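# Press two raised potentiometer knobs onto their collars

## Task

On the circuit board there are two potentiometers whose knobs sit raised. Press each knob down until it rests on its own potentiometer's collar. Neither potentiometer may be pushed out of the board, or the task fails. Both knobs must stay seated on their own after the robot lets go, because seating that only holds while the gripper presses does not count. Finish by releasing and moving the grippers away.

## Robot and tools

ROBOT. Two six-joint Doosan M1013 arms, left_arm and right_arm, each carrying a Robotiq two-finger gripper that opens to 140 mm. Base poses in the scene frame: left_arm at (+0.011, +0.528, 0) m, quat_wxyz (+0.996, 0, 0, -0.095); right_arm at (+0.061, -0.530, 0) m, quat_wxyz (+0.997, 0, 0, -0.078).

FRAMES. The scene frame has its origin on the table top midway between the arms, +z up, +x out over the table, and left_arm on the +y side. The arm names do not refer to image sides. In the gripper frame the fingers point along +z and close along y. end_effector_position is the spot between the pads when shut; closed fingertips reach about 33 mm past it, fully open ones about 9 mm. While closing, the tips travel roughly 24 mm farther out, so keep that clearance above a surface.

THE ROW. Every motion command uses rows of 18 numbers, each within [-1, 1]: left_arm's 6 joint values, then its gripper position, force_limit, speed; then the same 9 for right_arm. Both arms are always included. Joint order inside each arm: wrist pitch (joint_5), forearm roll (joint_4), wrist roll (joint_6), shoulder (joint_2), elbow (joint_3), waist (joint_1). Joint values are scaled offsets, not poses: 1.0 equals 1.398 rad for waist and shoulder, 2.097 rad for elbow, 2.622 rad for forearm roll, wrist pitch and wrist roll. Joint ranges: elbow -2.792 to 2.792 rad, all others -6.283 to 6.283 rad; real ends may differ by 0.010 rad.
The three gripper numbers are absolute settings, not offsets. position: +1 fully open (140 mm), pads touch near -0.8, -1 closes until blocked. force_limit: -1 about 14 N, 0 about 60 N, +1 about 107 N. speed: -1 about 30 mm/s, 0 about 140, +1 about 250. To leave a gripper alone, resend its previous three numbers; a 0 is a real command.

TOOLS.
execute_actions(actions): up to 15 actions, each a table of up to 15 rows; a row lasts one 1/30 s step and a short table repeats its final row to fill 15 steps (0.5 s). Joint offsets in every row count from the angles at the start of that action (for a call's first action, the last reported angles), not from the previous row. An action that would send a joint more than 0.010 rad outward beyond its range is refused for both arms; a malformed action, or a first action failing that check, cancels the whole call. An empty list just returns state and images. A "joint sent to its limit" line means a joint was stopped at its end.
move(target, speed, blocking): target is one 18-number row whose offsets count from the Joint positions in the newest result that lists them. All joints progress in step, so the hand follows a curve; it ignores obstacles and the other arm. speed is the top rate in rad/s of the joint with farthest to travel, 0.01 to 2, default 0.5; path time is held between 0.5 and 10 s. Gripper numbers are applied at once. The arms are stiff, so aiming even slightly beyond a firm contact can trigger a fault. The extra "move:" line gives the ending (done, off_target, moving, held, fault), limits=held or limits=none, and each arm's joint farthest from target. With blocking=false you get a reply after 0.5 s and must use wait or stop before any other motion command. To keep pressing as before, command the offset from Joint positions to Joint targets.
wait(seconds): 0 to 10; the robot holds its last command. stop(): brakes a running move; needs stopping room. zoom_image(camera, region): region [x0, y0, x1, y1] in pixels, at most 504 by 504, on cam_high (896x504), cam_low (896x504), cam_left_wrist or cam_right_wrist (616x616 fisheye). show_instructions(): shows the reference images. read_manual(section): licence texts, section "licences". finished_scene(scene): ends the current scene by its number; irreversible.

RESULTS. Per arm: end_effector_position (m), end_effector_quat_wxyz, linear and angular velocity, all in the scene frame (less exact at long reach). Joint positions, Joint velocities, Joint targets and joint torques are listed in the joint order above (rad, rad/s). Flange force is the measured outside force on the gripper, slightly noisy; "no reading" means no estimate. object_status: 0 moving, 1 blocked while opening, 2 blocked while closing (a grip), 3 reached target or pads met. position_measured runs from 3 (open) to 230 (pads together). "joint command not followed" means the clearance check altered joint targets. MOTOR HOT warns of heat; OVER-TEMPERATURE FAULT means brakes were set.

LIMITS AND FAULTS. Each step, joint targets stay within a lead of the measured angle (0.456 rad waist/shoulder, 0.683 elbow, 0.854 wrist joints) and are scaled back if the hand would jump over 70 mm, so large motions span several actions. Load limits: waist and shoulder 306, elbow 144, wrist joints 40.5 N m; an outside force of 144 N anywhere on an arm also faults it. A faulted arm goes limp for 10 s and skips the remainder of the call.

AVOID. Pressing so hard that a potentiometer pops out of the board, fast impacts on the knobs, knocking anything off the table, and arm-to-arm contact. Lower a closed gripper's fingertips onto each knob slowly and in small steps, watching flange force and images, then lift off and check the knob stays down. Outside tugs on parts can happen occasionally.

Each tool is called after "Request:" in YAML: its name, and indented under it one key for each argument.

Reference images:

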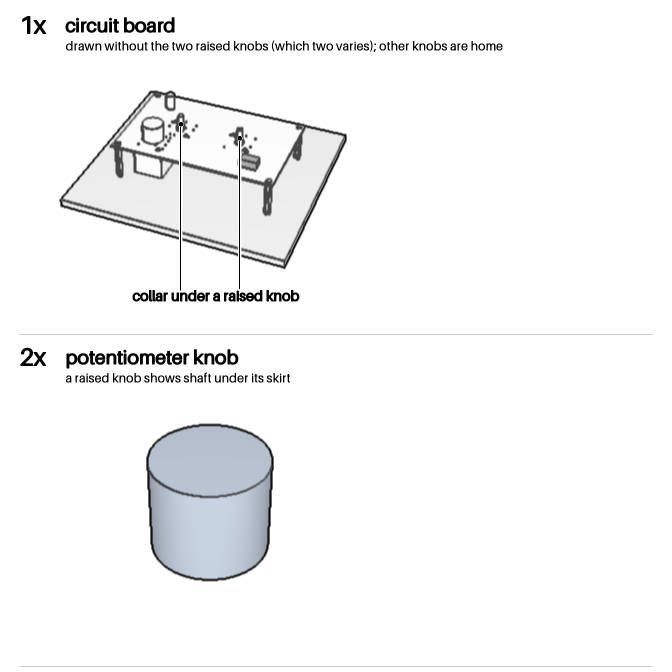

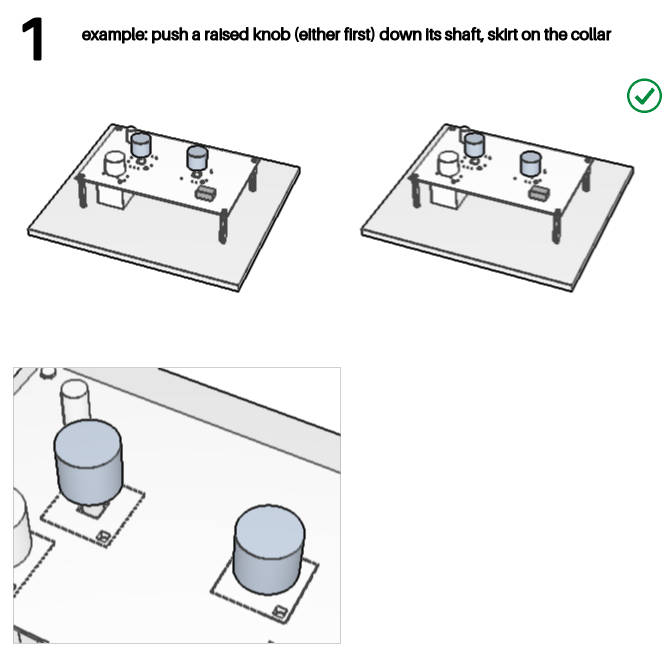

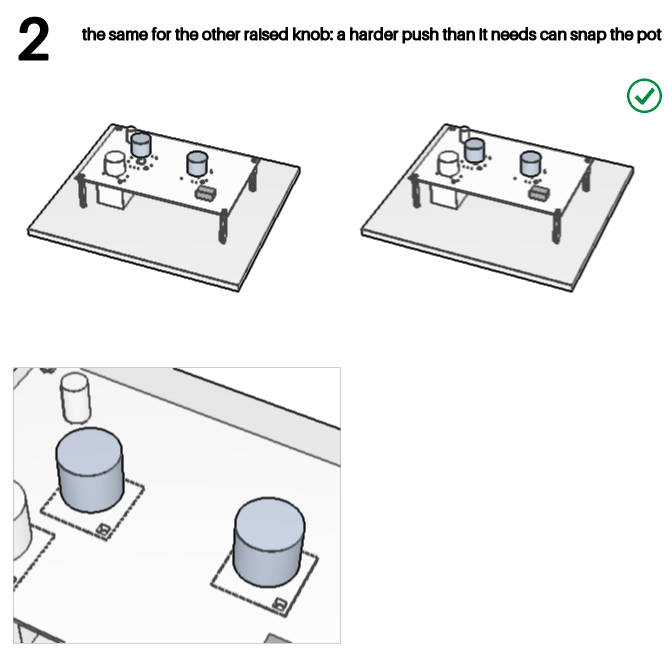

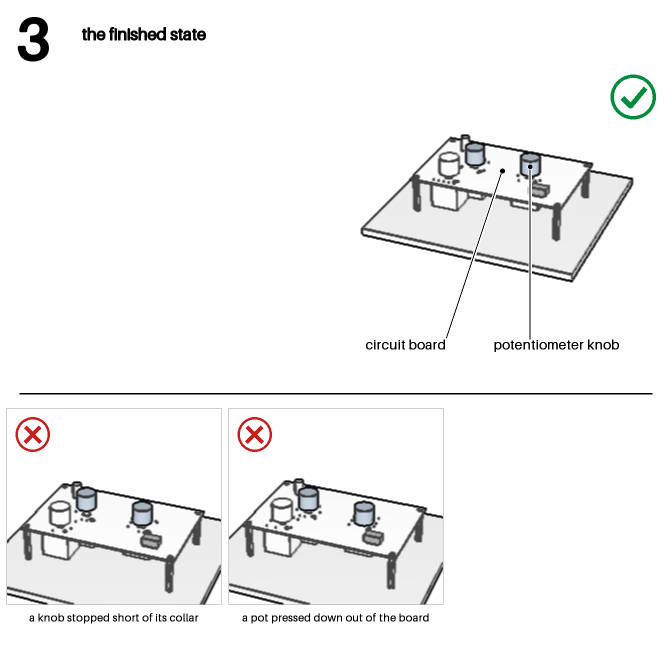

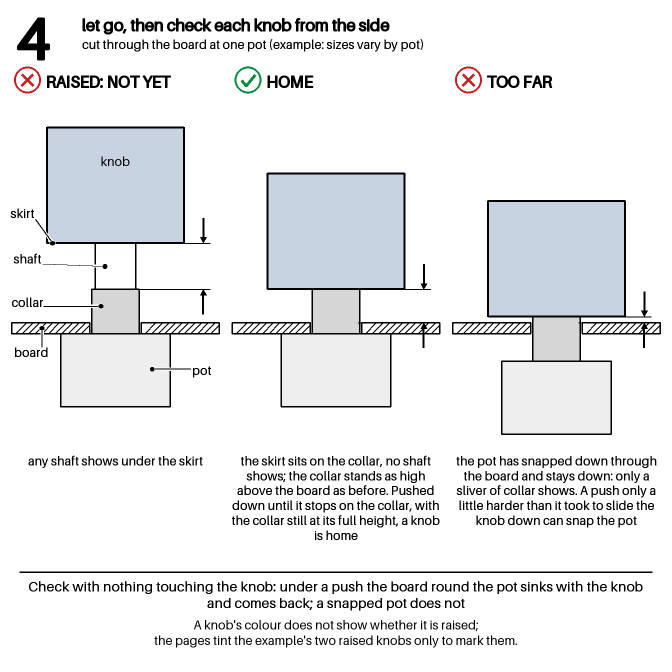

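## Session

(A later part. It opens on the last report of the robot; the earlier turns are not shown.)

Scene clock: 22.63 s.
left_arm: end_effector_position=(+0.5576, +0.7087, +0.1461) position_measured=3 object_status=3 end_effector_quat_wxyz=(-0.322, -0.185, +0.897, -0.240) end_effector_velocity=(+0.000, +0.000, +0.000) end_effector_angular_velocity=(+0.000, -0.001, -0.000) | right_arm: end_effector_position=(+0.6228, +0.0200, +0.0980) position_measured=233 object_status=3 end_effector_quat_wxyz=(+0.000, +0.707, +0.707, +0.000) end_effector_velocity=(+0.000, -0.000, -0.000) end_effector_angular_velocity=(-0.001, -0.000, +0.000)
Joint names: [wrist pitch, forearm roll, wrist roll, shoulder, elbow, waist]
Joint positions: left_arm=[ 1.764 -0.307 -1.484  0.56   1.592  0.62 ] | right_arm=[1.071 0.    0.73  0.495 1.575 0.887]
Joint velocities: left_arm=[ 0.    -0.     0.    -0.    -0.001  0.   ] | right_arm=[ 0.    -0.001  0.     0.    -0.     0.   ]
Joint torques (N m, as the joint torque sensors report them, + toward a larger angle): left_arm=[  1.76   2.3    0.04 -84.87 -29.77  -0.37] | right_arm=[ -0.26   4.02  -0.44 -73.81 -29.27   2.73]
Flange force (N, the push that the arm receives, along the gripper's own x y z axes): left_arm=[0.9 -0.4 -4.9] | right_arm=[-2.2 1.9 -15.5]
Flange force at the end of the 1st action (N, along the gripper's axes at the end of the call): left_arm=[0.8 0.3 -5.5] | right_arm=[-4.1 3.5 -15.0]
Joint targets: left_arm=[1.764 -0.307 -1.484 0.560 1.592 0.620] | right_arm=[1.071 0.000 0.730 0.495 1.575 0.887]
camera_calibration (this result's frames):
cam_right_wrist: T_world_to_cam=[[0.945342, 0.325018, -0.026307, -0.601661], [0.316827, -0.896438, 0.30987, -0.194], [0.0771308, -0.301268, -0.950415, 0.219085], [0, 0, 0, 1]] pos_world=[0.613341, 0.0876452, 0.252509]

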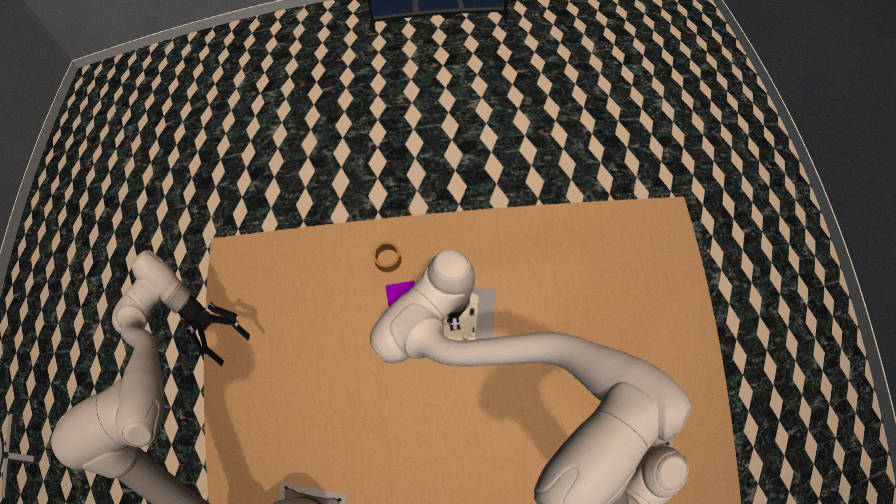

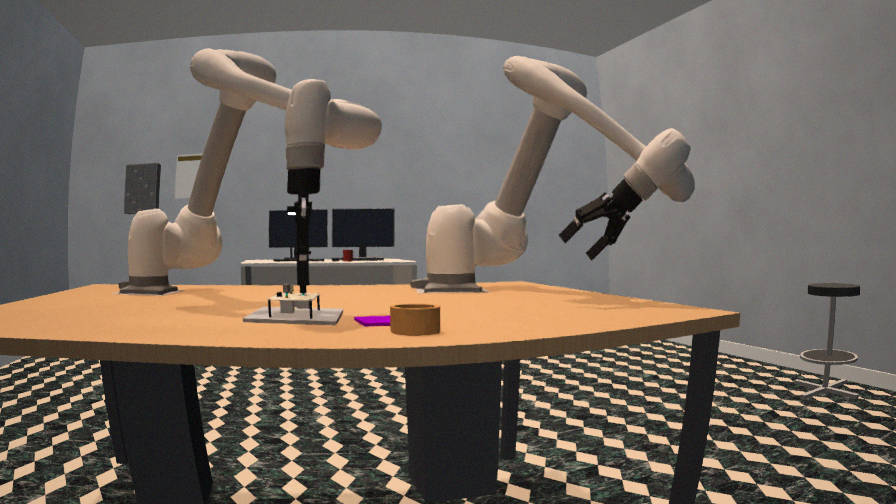

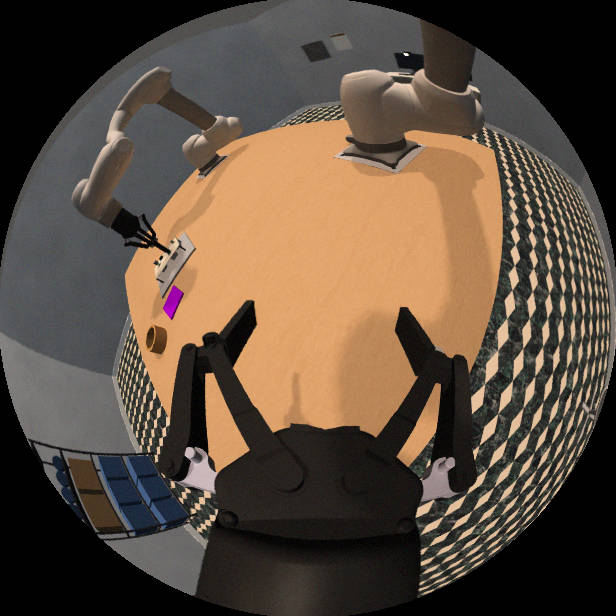

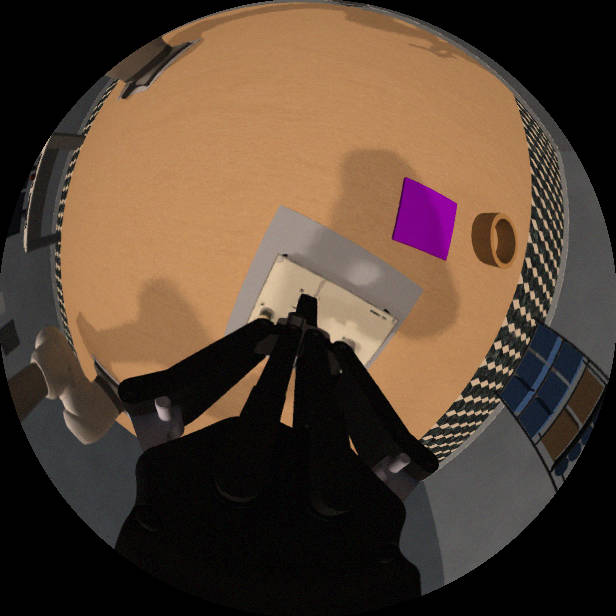

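Request:
execute_actions:
  actions:
    - [[0,0,0,0,0,0,1,0,0, -0.000503,0,0,0.000443,0.000333,0,-1,0,0.3]]
    - [[0,0,0,0,0,0,1,0,0, -0.000503,0,0,0.000443,0.000333,0,-1,0,0.3]]
    - [[0,0,0,0,0,0,1,0,0, -0.000503,0,0,0.000443,0.000333,0,-1,0,0.3]]

Request:
zoom_image:
  camera: "cam_low"
  region: [280, 265, 325, 305]

Scene clock: 24.47 s.
left_arm: end_effector_position=(+0.5576, +0.7087, +0.1461) position_measured=3 object_status=3 end_effector_quat_wxyz=(-0.322, -0.185, +0.897, -0.240) end_effector_velocity=(-0.000, +0.000, +0.000) end_effector_angular_velocity=(+0.000, +0.000, +0.000) | right_arm: end_effector_position=(+0.6227, +0.0200, +0.0956) position_measured=233 object_status=3 end_effector_quat_wxyz=(+0.000, +0.707, +0.707, +0.000) end_effector_velocity=(+0.000, -0.000, +0.000) end_effector_angular_velocity=(-0.001, -0.000, +0.001)
Joint names: [wrist pitch, forearm roll, wrist roll, shoulder, elbow, waist]
Joint positions: left_arm=[ 1.764 -0.307 -1.484  0.56   1.592  0.62 ] | right_arm=[1.067 0.    0.73  0.497 1.577 0.887]
Joint velocities: left_arm=[ 0.  0. -0. -0. -0.  0.] | right_arm=[ 0.001 -0.001 -0.001 -0.    -0.001 -0.   ]
Joint torques (N m, as the joint torque sensors report them, + toward a larger angle): left_arm=[  1.69   2.26   0.09 -84.54 -29.51  -0.15] | right_arm=[ -0.21   4.03   0.11 -75.63 -28.59   2.58]
Flange force (N, the push that the arm receives, along the gripper's own x y z axes): left_arm=[1.0 -1.1 -5.0] | right_arm=[0.0 4.9 -14.6]
Flange force at the end of the 1st action (N, along the gripper's axes at the end of the call): left_arm=[0.9 -0.6 -4.0] | right_arm=[-4.7 7.3 -14.1]
Flange force at the end of the 2nd action (N, along the gripper's axes at the end of the call): left_arm=[1.6 -0.8 -5.1] | right_arm=[-5.3 4.2 -15.8]
Joint targets: left_arm=[1.764 -0.307 -1.484 0.560 1.592 0.620] | right_arm=[1.067 0.000 0.730 0.497 1.577 0.887]
camera_calibration (this result's frames):
cam_left_wrist: T_world_to_cam=[[-0.570926, 0.7306, -0.374523, -0.117245], [0.819002, 0.475003, -0.321882, -0.736755], [-0.0572679, -0.490506, -0.869554, 0.683675], [0, 0, 0, 1]] pos_world=[0.575618, 0.770967, 0.313434]
cam_right_wrist: T_world_to_cam=[[0.945342, 0.325018, -0.0262999, -0.601685], [0.316826, -0.89644, 0.309867, -0.193246], [0.0771362, -0.301263, -0.950416, 0.216718], [0, 0, 0, 1]] pos_world=[0.613307, 0.0876141, 0.250029]

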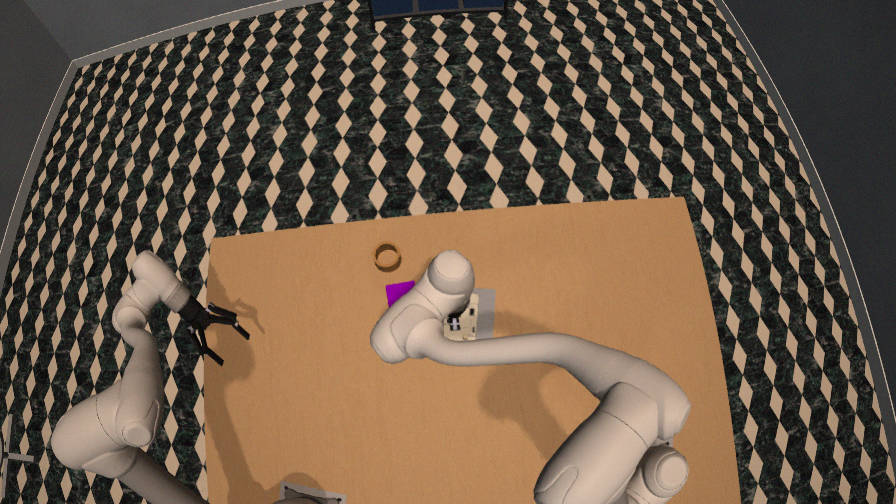

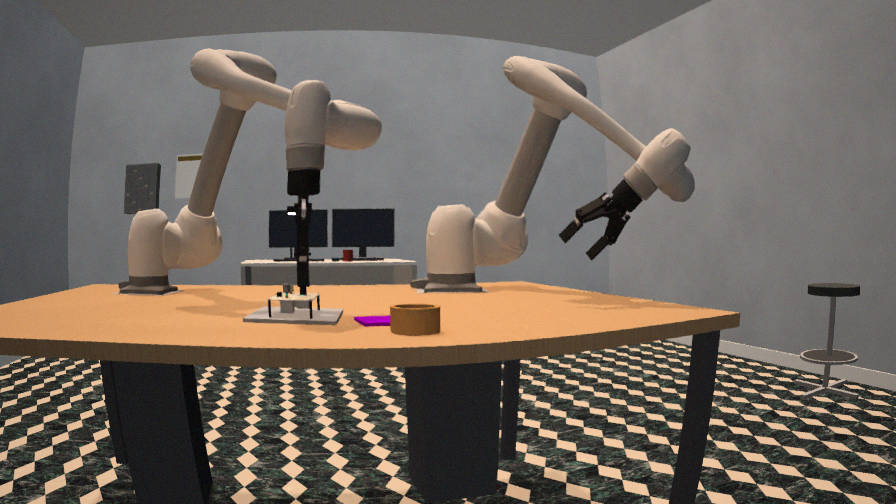

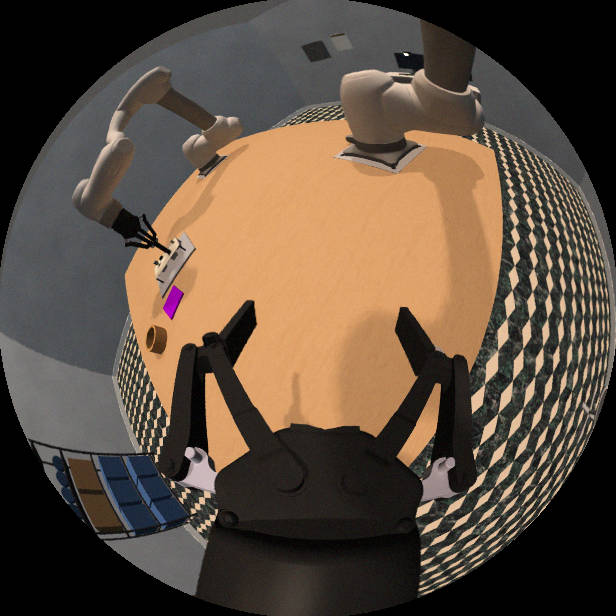

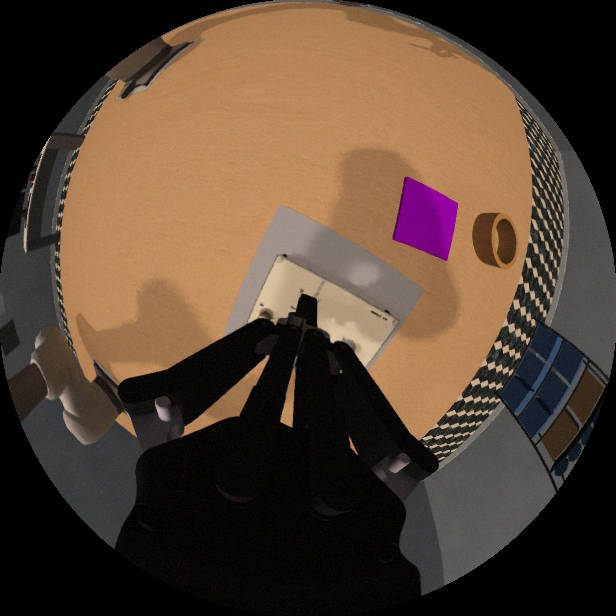

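Region (280, 265, 325, 305) of cam_low's 896x504 image, scaled by 11.200, with more detail than that image has.

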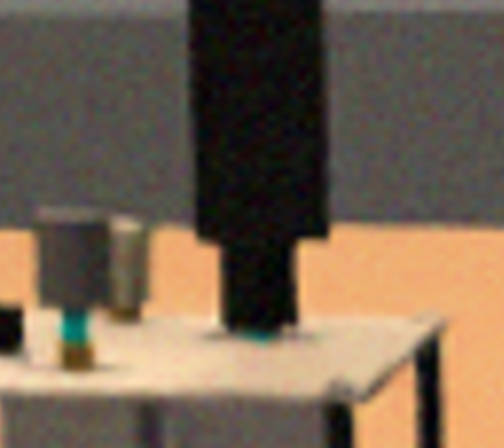

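Request:
execute_actions:
  actions:
    - [[0,0,0,0,0,0,1,0,0, -0.000302,0,0,0.000266,0.0002,0,-1,0,0.3]]
    - [[0,0,0,0,0,0,1,0,0, -0.000302,0,0,0.000266,0.0002,0,-1,0,0.3]]

Request:
zoom_image:
  camera: "cam_low"
  region: [285, 275, 320, 305]

Scene clock: 25.80 s.
left_arm: end_effector_position=(+0.5576, +0.7087, +0.1461) position_measured=3 object_status=3 end_effector_quat_wxyz=(-0.322, -0.185, +0.897, -0.240) end_effector_velocity=(+0.001, -0.000, -0.000) end_effector_angular_velocity=(+0.000, -0.002, -0.001) | right_arm: end_effector_position=(+0.6227, +0.0200, +0.0946) position_measured=233 object_status=3 end_effector_quat_wxyz=(+0.000, +0.707, +0.707, +0.000) end_effector_velocity=(-0.000, -0.001, -0.000) end_effector_angular_velocity=(-0.001, -0.000, +0.001)
Joint names: [wrist pitch, forearm roll, wrist roll, shoulder, elbow, waist]
Joint positions: left_arm=[ 1.764 -0.307 -1.484  0.56   1.592  0.62 ] | right_arm=[1.066 0.    0.73  0.498 1.578 0.887]
Joint velocities: left_arm=[-0.001 -0.     0.001  0.001 -0.001 -0.001] | right_arm=[ 0.001 -0.001 -0.    -0.     0.     0.   ]
Joint torques (N m, as the joint torque sensors report them, + toward a larger angle): left_arm=[  1.67   2.36  -0.03 -84.71 -29.41  -2.39] | right_arm=[ -0.45   3.53  -0.07 -76.31 -27.79   4.51]
Flange force (N, the push that the arm receives, along the gripper's own x y z axes): left_arm=[0.6 1.4 -6.3] | right_arm=[0.3 8.4 -15.1]
Flange force at the end of the 1st action (N, along the gripper's axes at the end of the call): left_arm=[1.5 -0.1 -4.8] | right_arm=[-1.4 2.5 -16.2]
Joint targets: left_arm=[1.764 -0.307 -1.484 0.560 1.592 0.620] | right_arm=[1.066 0.000 0.730 0.498 1.578 0.887]
camera_calibration (this result's frames):
cam_left_wrist: T_world_to_cam=[[-0.570926, 0.7306, -0.374522, -0.117245], [0.819002, 0.475003, -0.321882, -0.736755], [-0.057268, -0.490506, -0.869554, 0.683676], [0, 0, 0, 1]] pos_world=[0.575618, 0.770967, 0.313434]
cam_right_wrist: T_world_to_cam=[[0.945342, 0.325018, -0.0262969, -0.601692], [0.316825, -0.89644, 0.309866, -0.192946], [0.0771386, -0.301261, -0.950416, 0.21577], [0, 0, 0, 1]] pos_world=[0.613291, 0.0875999, 0.249036]

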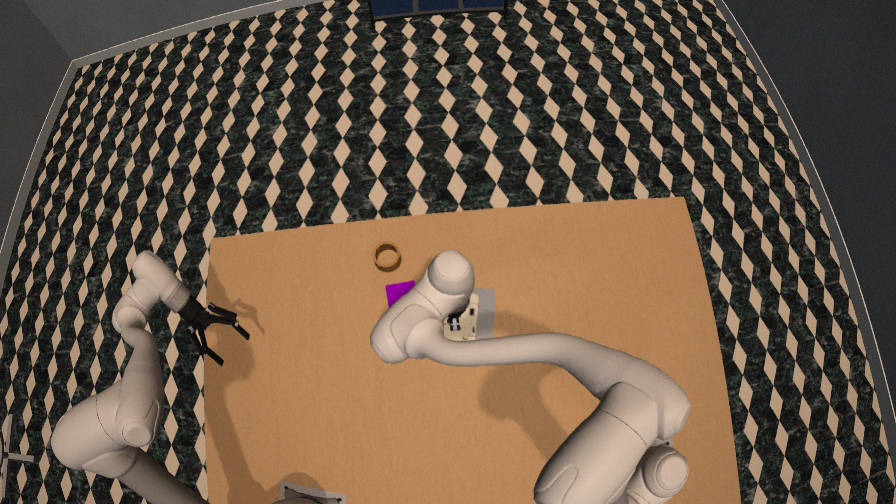

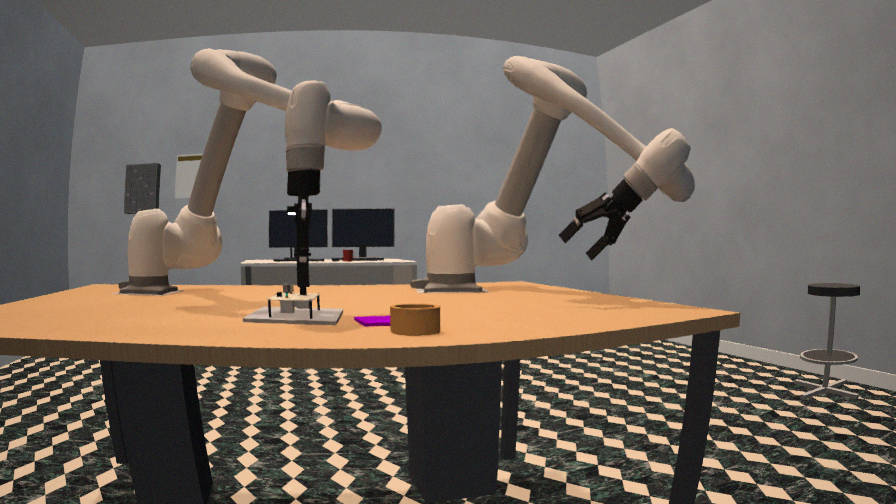

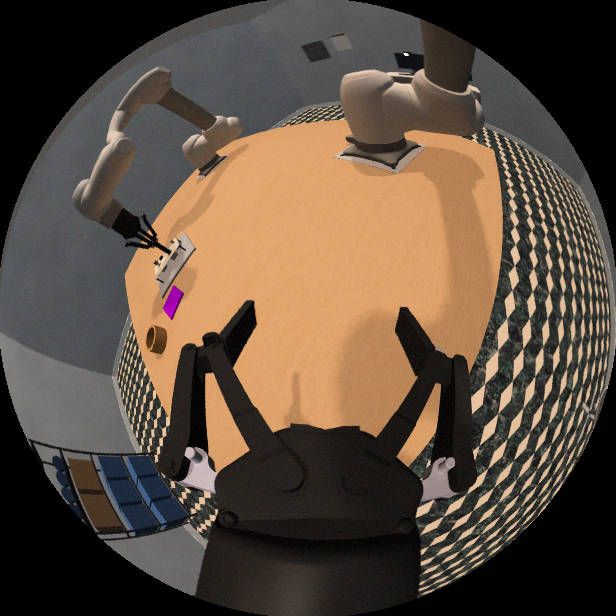

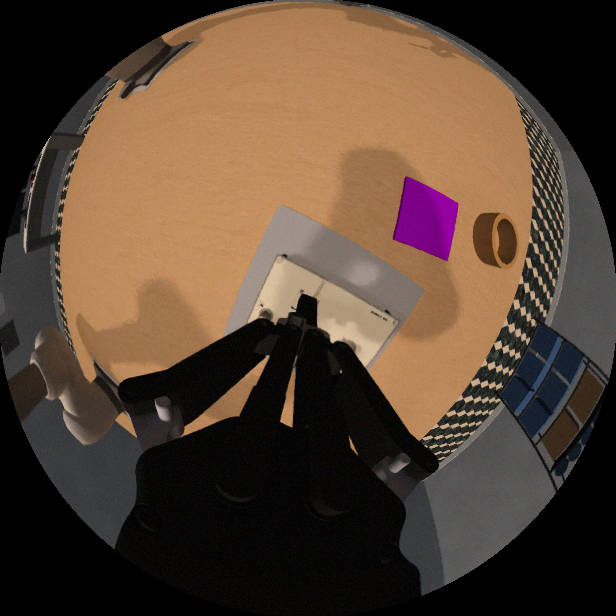

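Region (285, 275, 320, 305) of cam_low's 896x504 image, scaled by 14.400, with more detail than that image has; it fills the top 432 rows of this view, and the rest is white.

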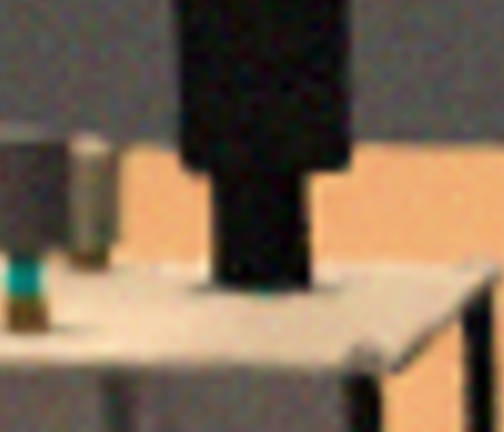

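Request:
execute_actions:
  actions:
    - [[0,0,0,0,0,0,1,0,0, -0.000242,0,0,0.000212,0.00016,0,-1,0,0.3]]

Request:
wait:
  seconds: 0

Scene clock: 26.43 s.
left_arm: end_effector_position=(+0.5576, +0.7087, +0.1461) position_measured=3 object_status=3 end_effector_quat_wxyz=(-0.322, -0.185, +0.897, -0.240) end_effector_velocity=(+0.000, -0.000, -0.000) end_effector_angular_velocity=(+0.001, -0.000, +0.000) | right_arm: end_effector_position=(+0.6227, +0.0200, +0.0942) position_measured=233 object_status=3 end_effector_quat_wxyz=(+0.000, +0.707, +0.707, +0.000) end_effector_velocity=(-0.000, +0.000, -0.000) end_effector_angular_velocity=(+0.000, +0.000, -0.001)
Joint names: [wrist pitch, forearm roll, wrist roll, shoulder, elbow, waist]
Joint positions: left_arm=[ 1.764 -0.307 -1.484  0.56   1.592  0.62 ] | right_arm=[1.065 0.    0.73  0.498 1.578 0.887]
Joint velocities: left_arm=[-0.001 -0.    -0.001 -0.     0.    -0.   ] | right_arm=[-0.  0.  0.  0.  0. -0.]
Joint torques (N m, as the joint torque sensors report them, + toward a larger angle): left_arm=[  1.83   2.27   0.07 -84.26 -29.38  -1.11] | right_arm=[ -0.12   4.14  -0.01 -74.78 -27.36   1.4 ]
Flange force (N, the push that the arm receives, along the gripper's own x y z axes): left_arm=[1.3 0.2 -5.4] | right_arm=[2.2 4.8 -16.1]
Joint targets: left_arm=[1.764 -0.307 -1.484 0.560 1.592 0.620] | right_arm=[1.065 0.000 0.730 0.498 1.578 0.887]
camera_calibration (this result's frames):
cam_left_wrist: T_world_to_cam=[[-0.570926, 0.7306, -0.374522, -0.117245], [0.819002, 0.475003, -0.321882, -0.736755], [-0.0572679, -0.490505, -0.869554, 0.683676], [0, 0, 0, 1]] pos_world=[0.575618, 0.770967, 0.313434]
cam_right_wrist: T_world_to_cam=[[0.945342, 0.325018, -0.0262935, -0.601696], [0.316824, -0.896441, 0.309865, -0.192825], [0.0771413, -0.301259, -0.950417, 0.215391], [0, 0, 0, 1]] pos_world=[0.613284, 0.0875942, 0.248641]

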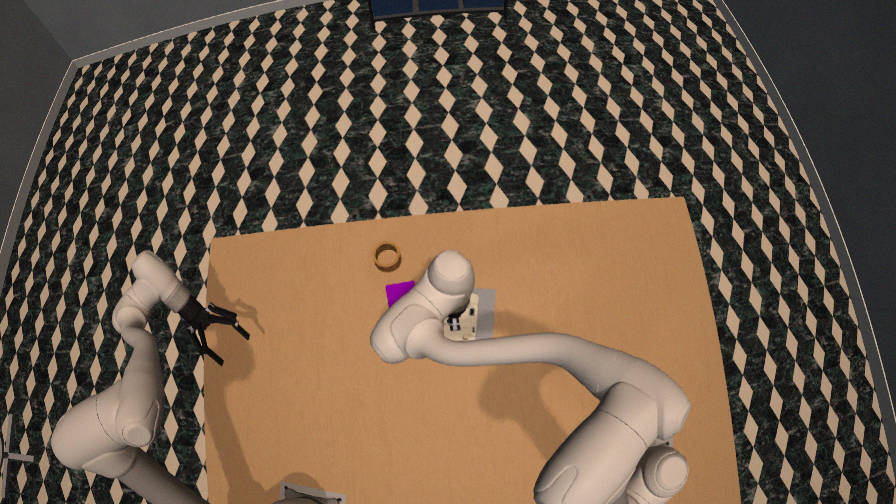

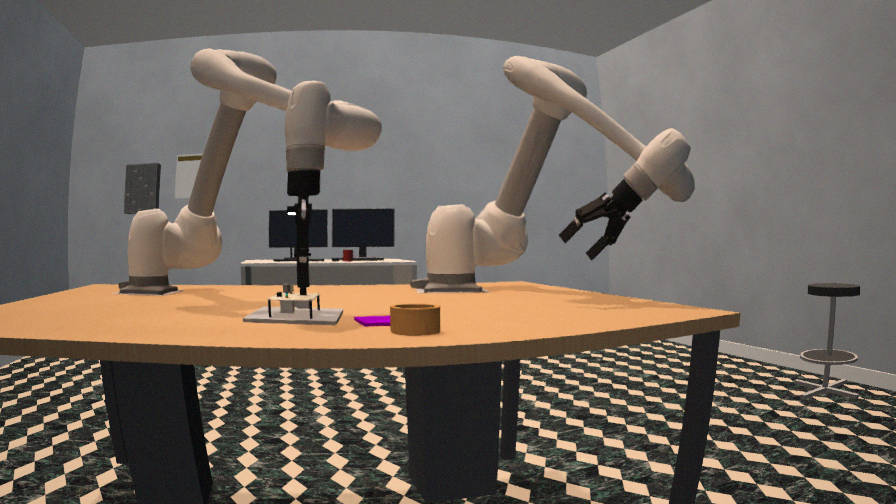

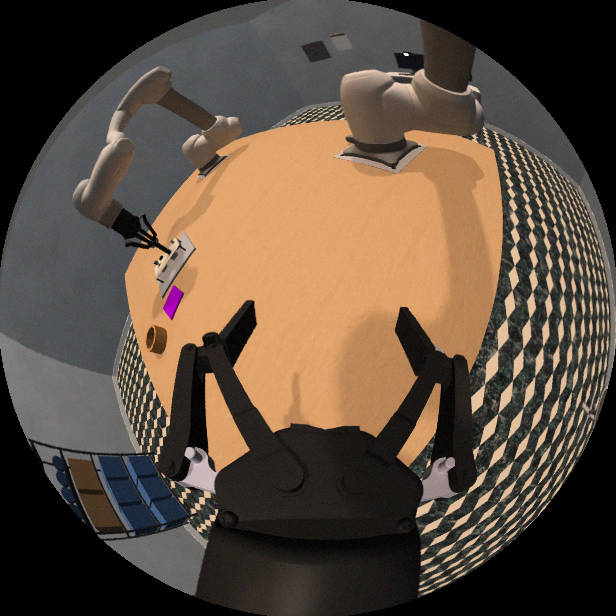

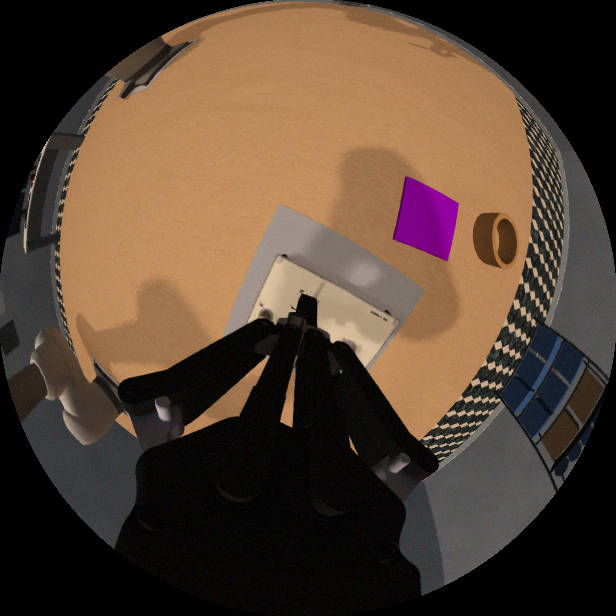

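Scene clock: 26.43 s.
left_arm: end_effector_position=(+0.5576, +0.7087, +0.1461) position_measured=3 object_status=3 end_effector_quat_wxyz=(-0.322, -0.185, +0.897, -0.240) end_effector_velocity=(+0.000, -0.000, -0.000) end_effector_angular_velocity=(+0.001, -0.000, +0.000) | right_arm: end_effector_position=(+0.6227, +0.0200, +0.0942) position_measured=233 object_status=3 end_effector_quat_wxyz=(+0.000, +0.707, +0.707, +0.000) end_effector_velocity=(-0.000, +0.000, -0.000) end_effector_angular_velocity=(+0.000, +0.000, -0.001)
Joint names: [wrist pitch, forearm roll, wrist roll, shoulder, elbow, waist]
Joint positions: left_arm=[ 1.764 -0.307 -1.484  0.56   1.592  0.62 ] | right_arm=[1.065 0.    0.73  0.498 1.578 0.887]
Joint velocities: left_arm=[-0.001 -0.    -0.001 -0.     0.    -0.   ] | right_arm=[-0.  0.  0.  0.  0. -0.]
Joint torques (N m, as the joint torque sensors report them, + toward a larger angle): left_arm=[  1.83   2.27   0.07 -84.26 -29.38  -1.11] | right_arm=[ -0.12   4.14  -0.01 -74.78 -27.36   1.4 ]
Flange force (N, the push that the arm receives, along the gripper's own x y z axes): left_arm=[1.3 0.2 -5.4] | right_arm=[2.2 4.8 -16.1]
Joint targets: left_arm=[1.764 -0.307 -1.484 0.560 1.592 0.620] | right_arm=[1.065 0.000 0.730 0.498 1.578 0.887]
camera_calibration (this result's frames):
cam_left_wrist: T_world_to_cam=[[-0.570926, 0.7306, -0.374522, -0.117245], [0.819002, 0.475003, -0.321882, -0.736755], [-0.0572679, -0.490505, -0.869554, 0.683676], [0, 0, 0, 1]] pos_world=[0.575618, 0.770967, 0.313434]
cam_right_wrist: T_world_to_cam=[[0.945342, 0.325018, -0.0262935, -0.601696], [0.316824, -0.896441, 0.309865, -0.192825], [0.0771413, -0.301259, -0.950417, 0.215391], [0, 0, 0, 1]] pos_world=[0.613284, 0.0875942, 0.248641]

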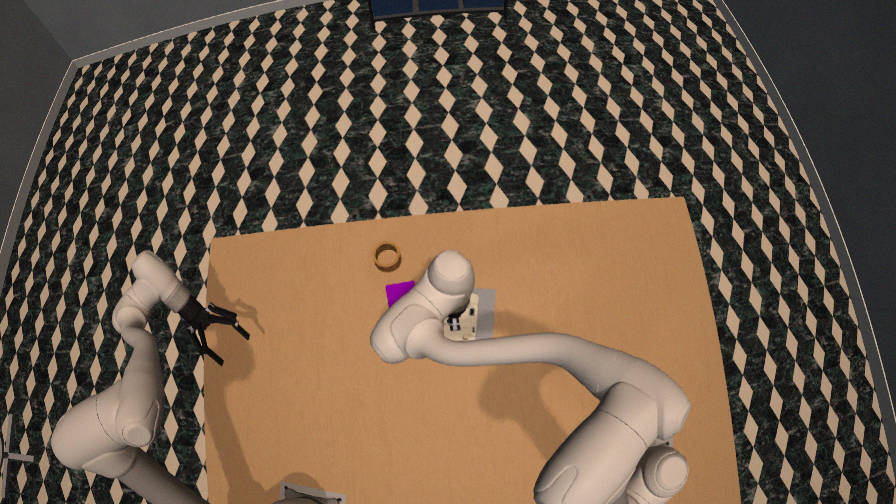

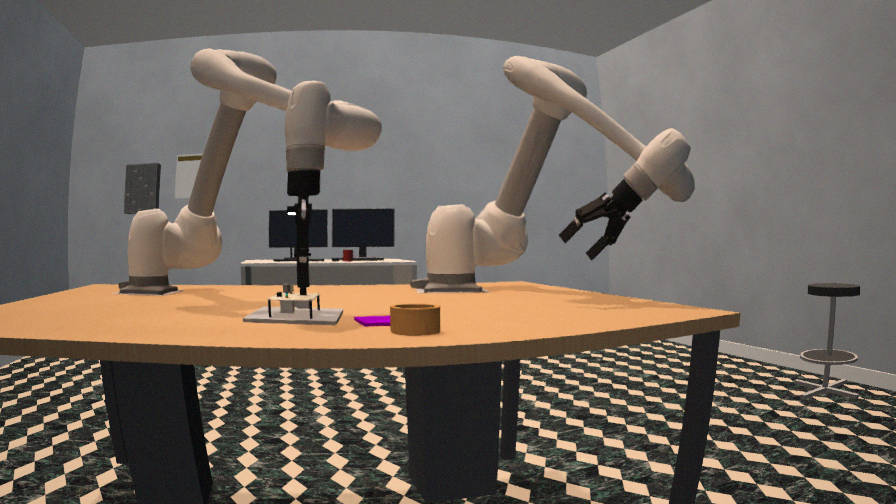

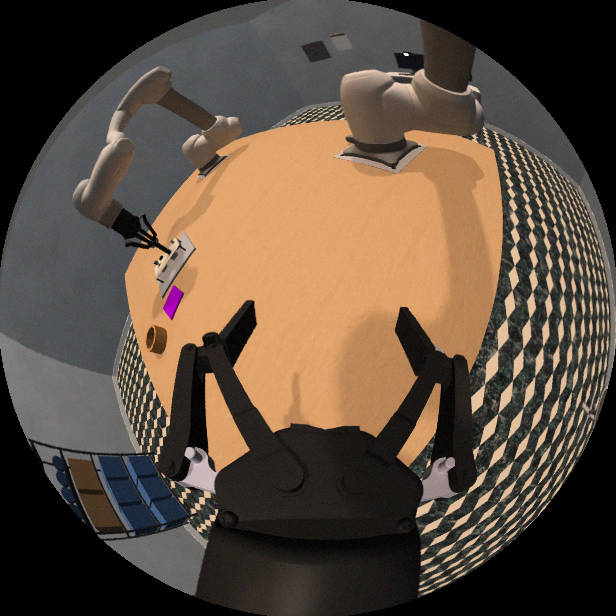

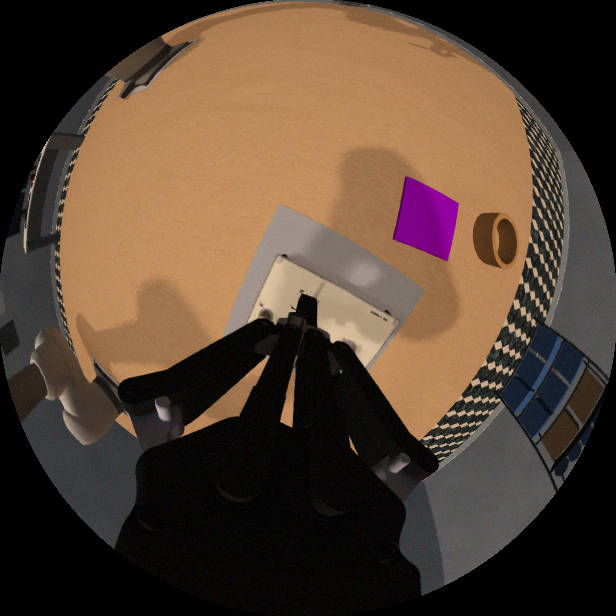

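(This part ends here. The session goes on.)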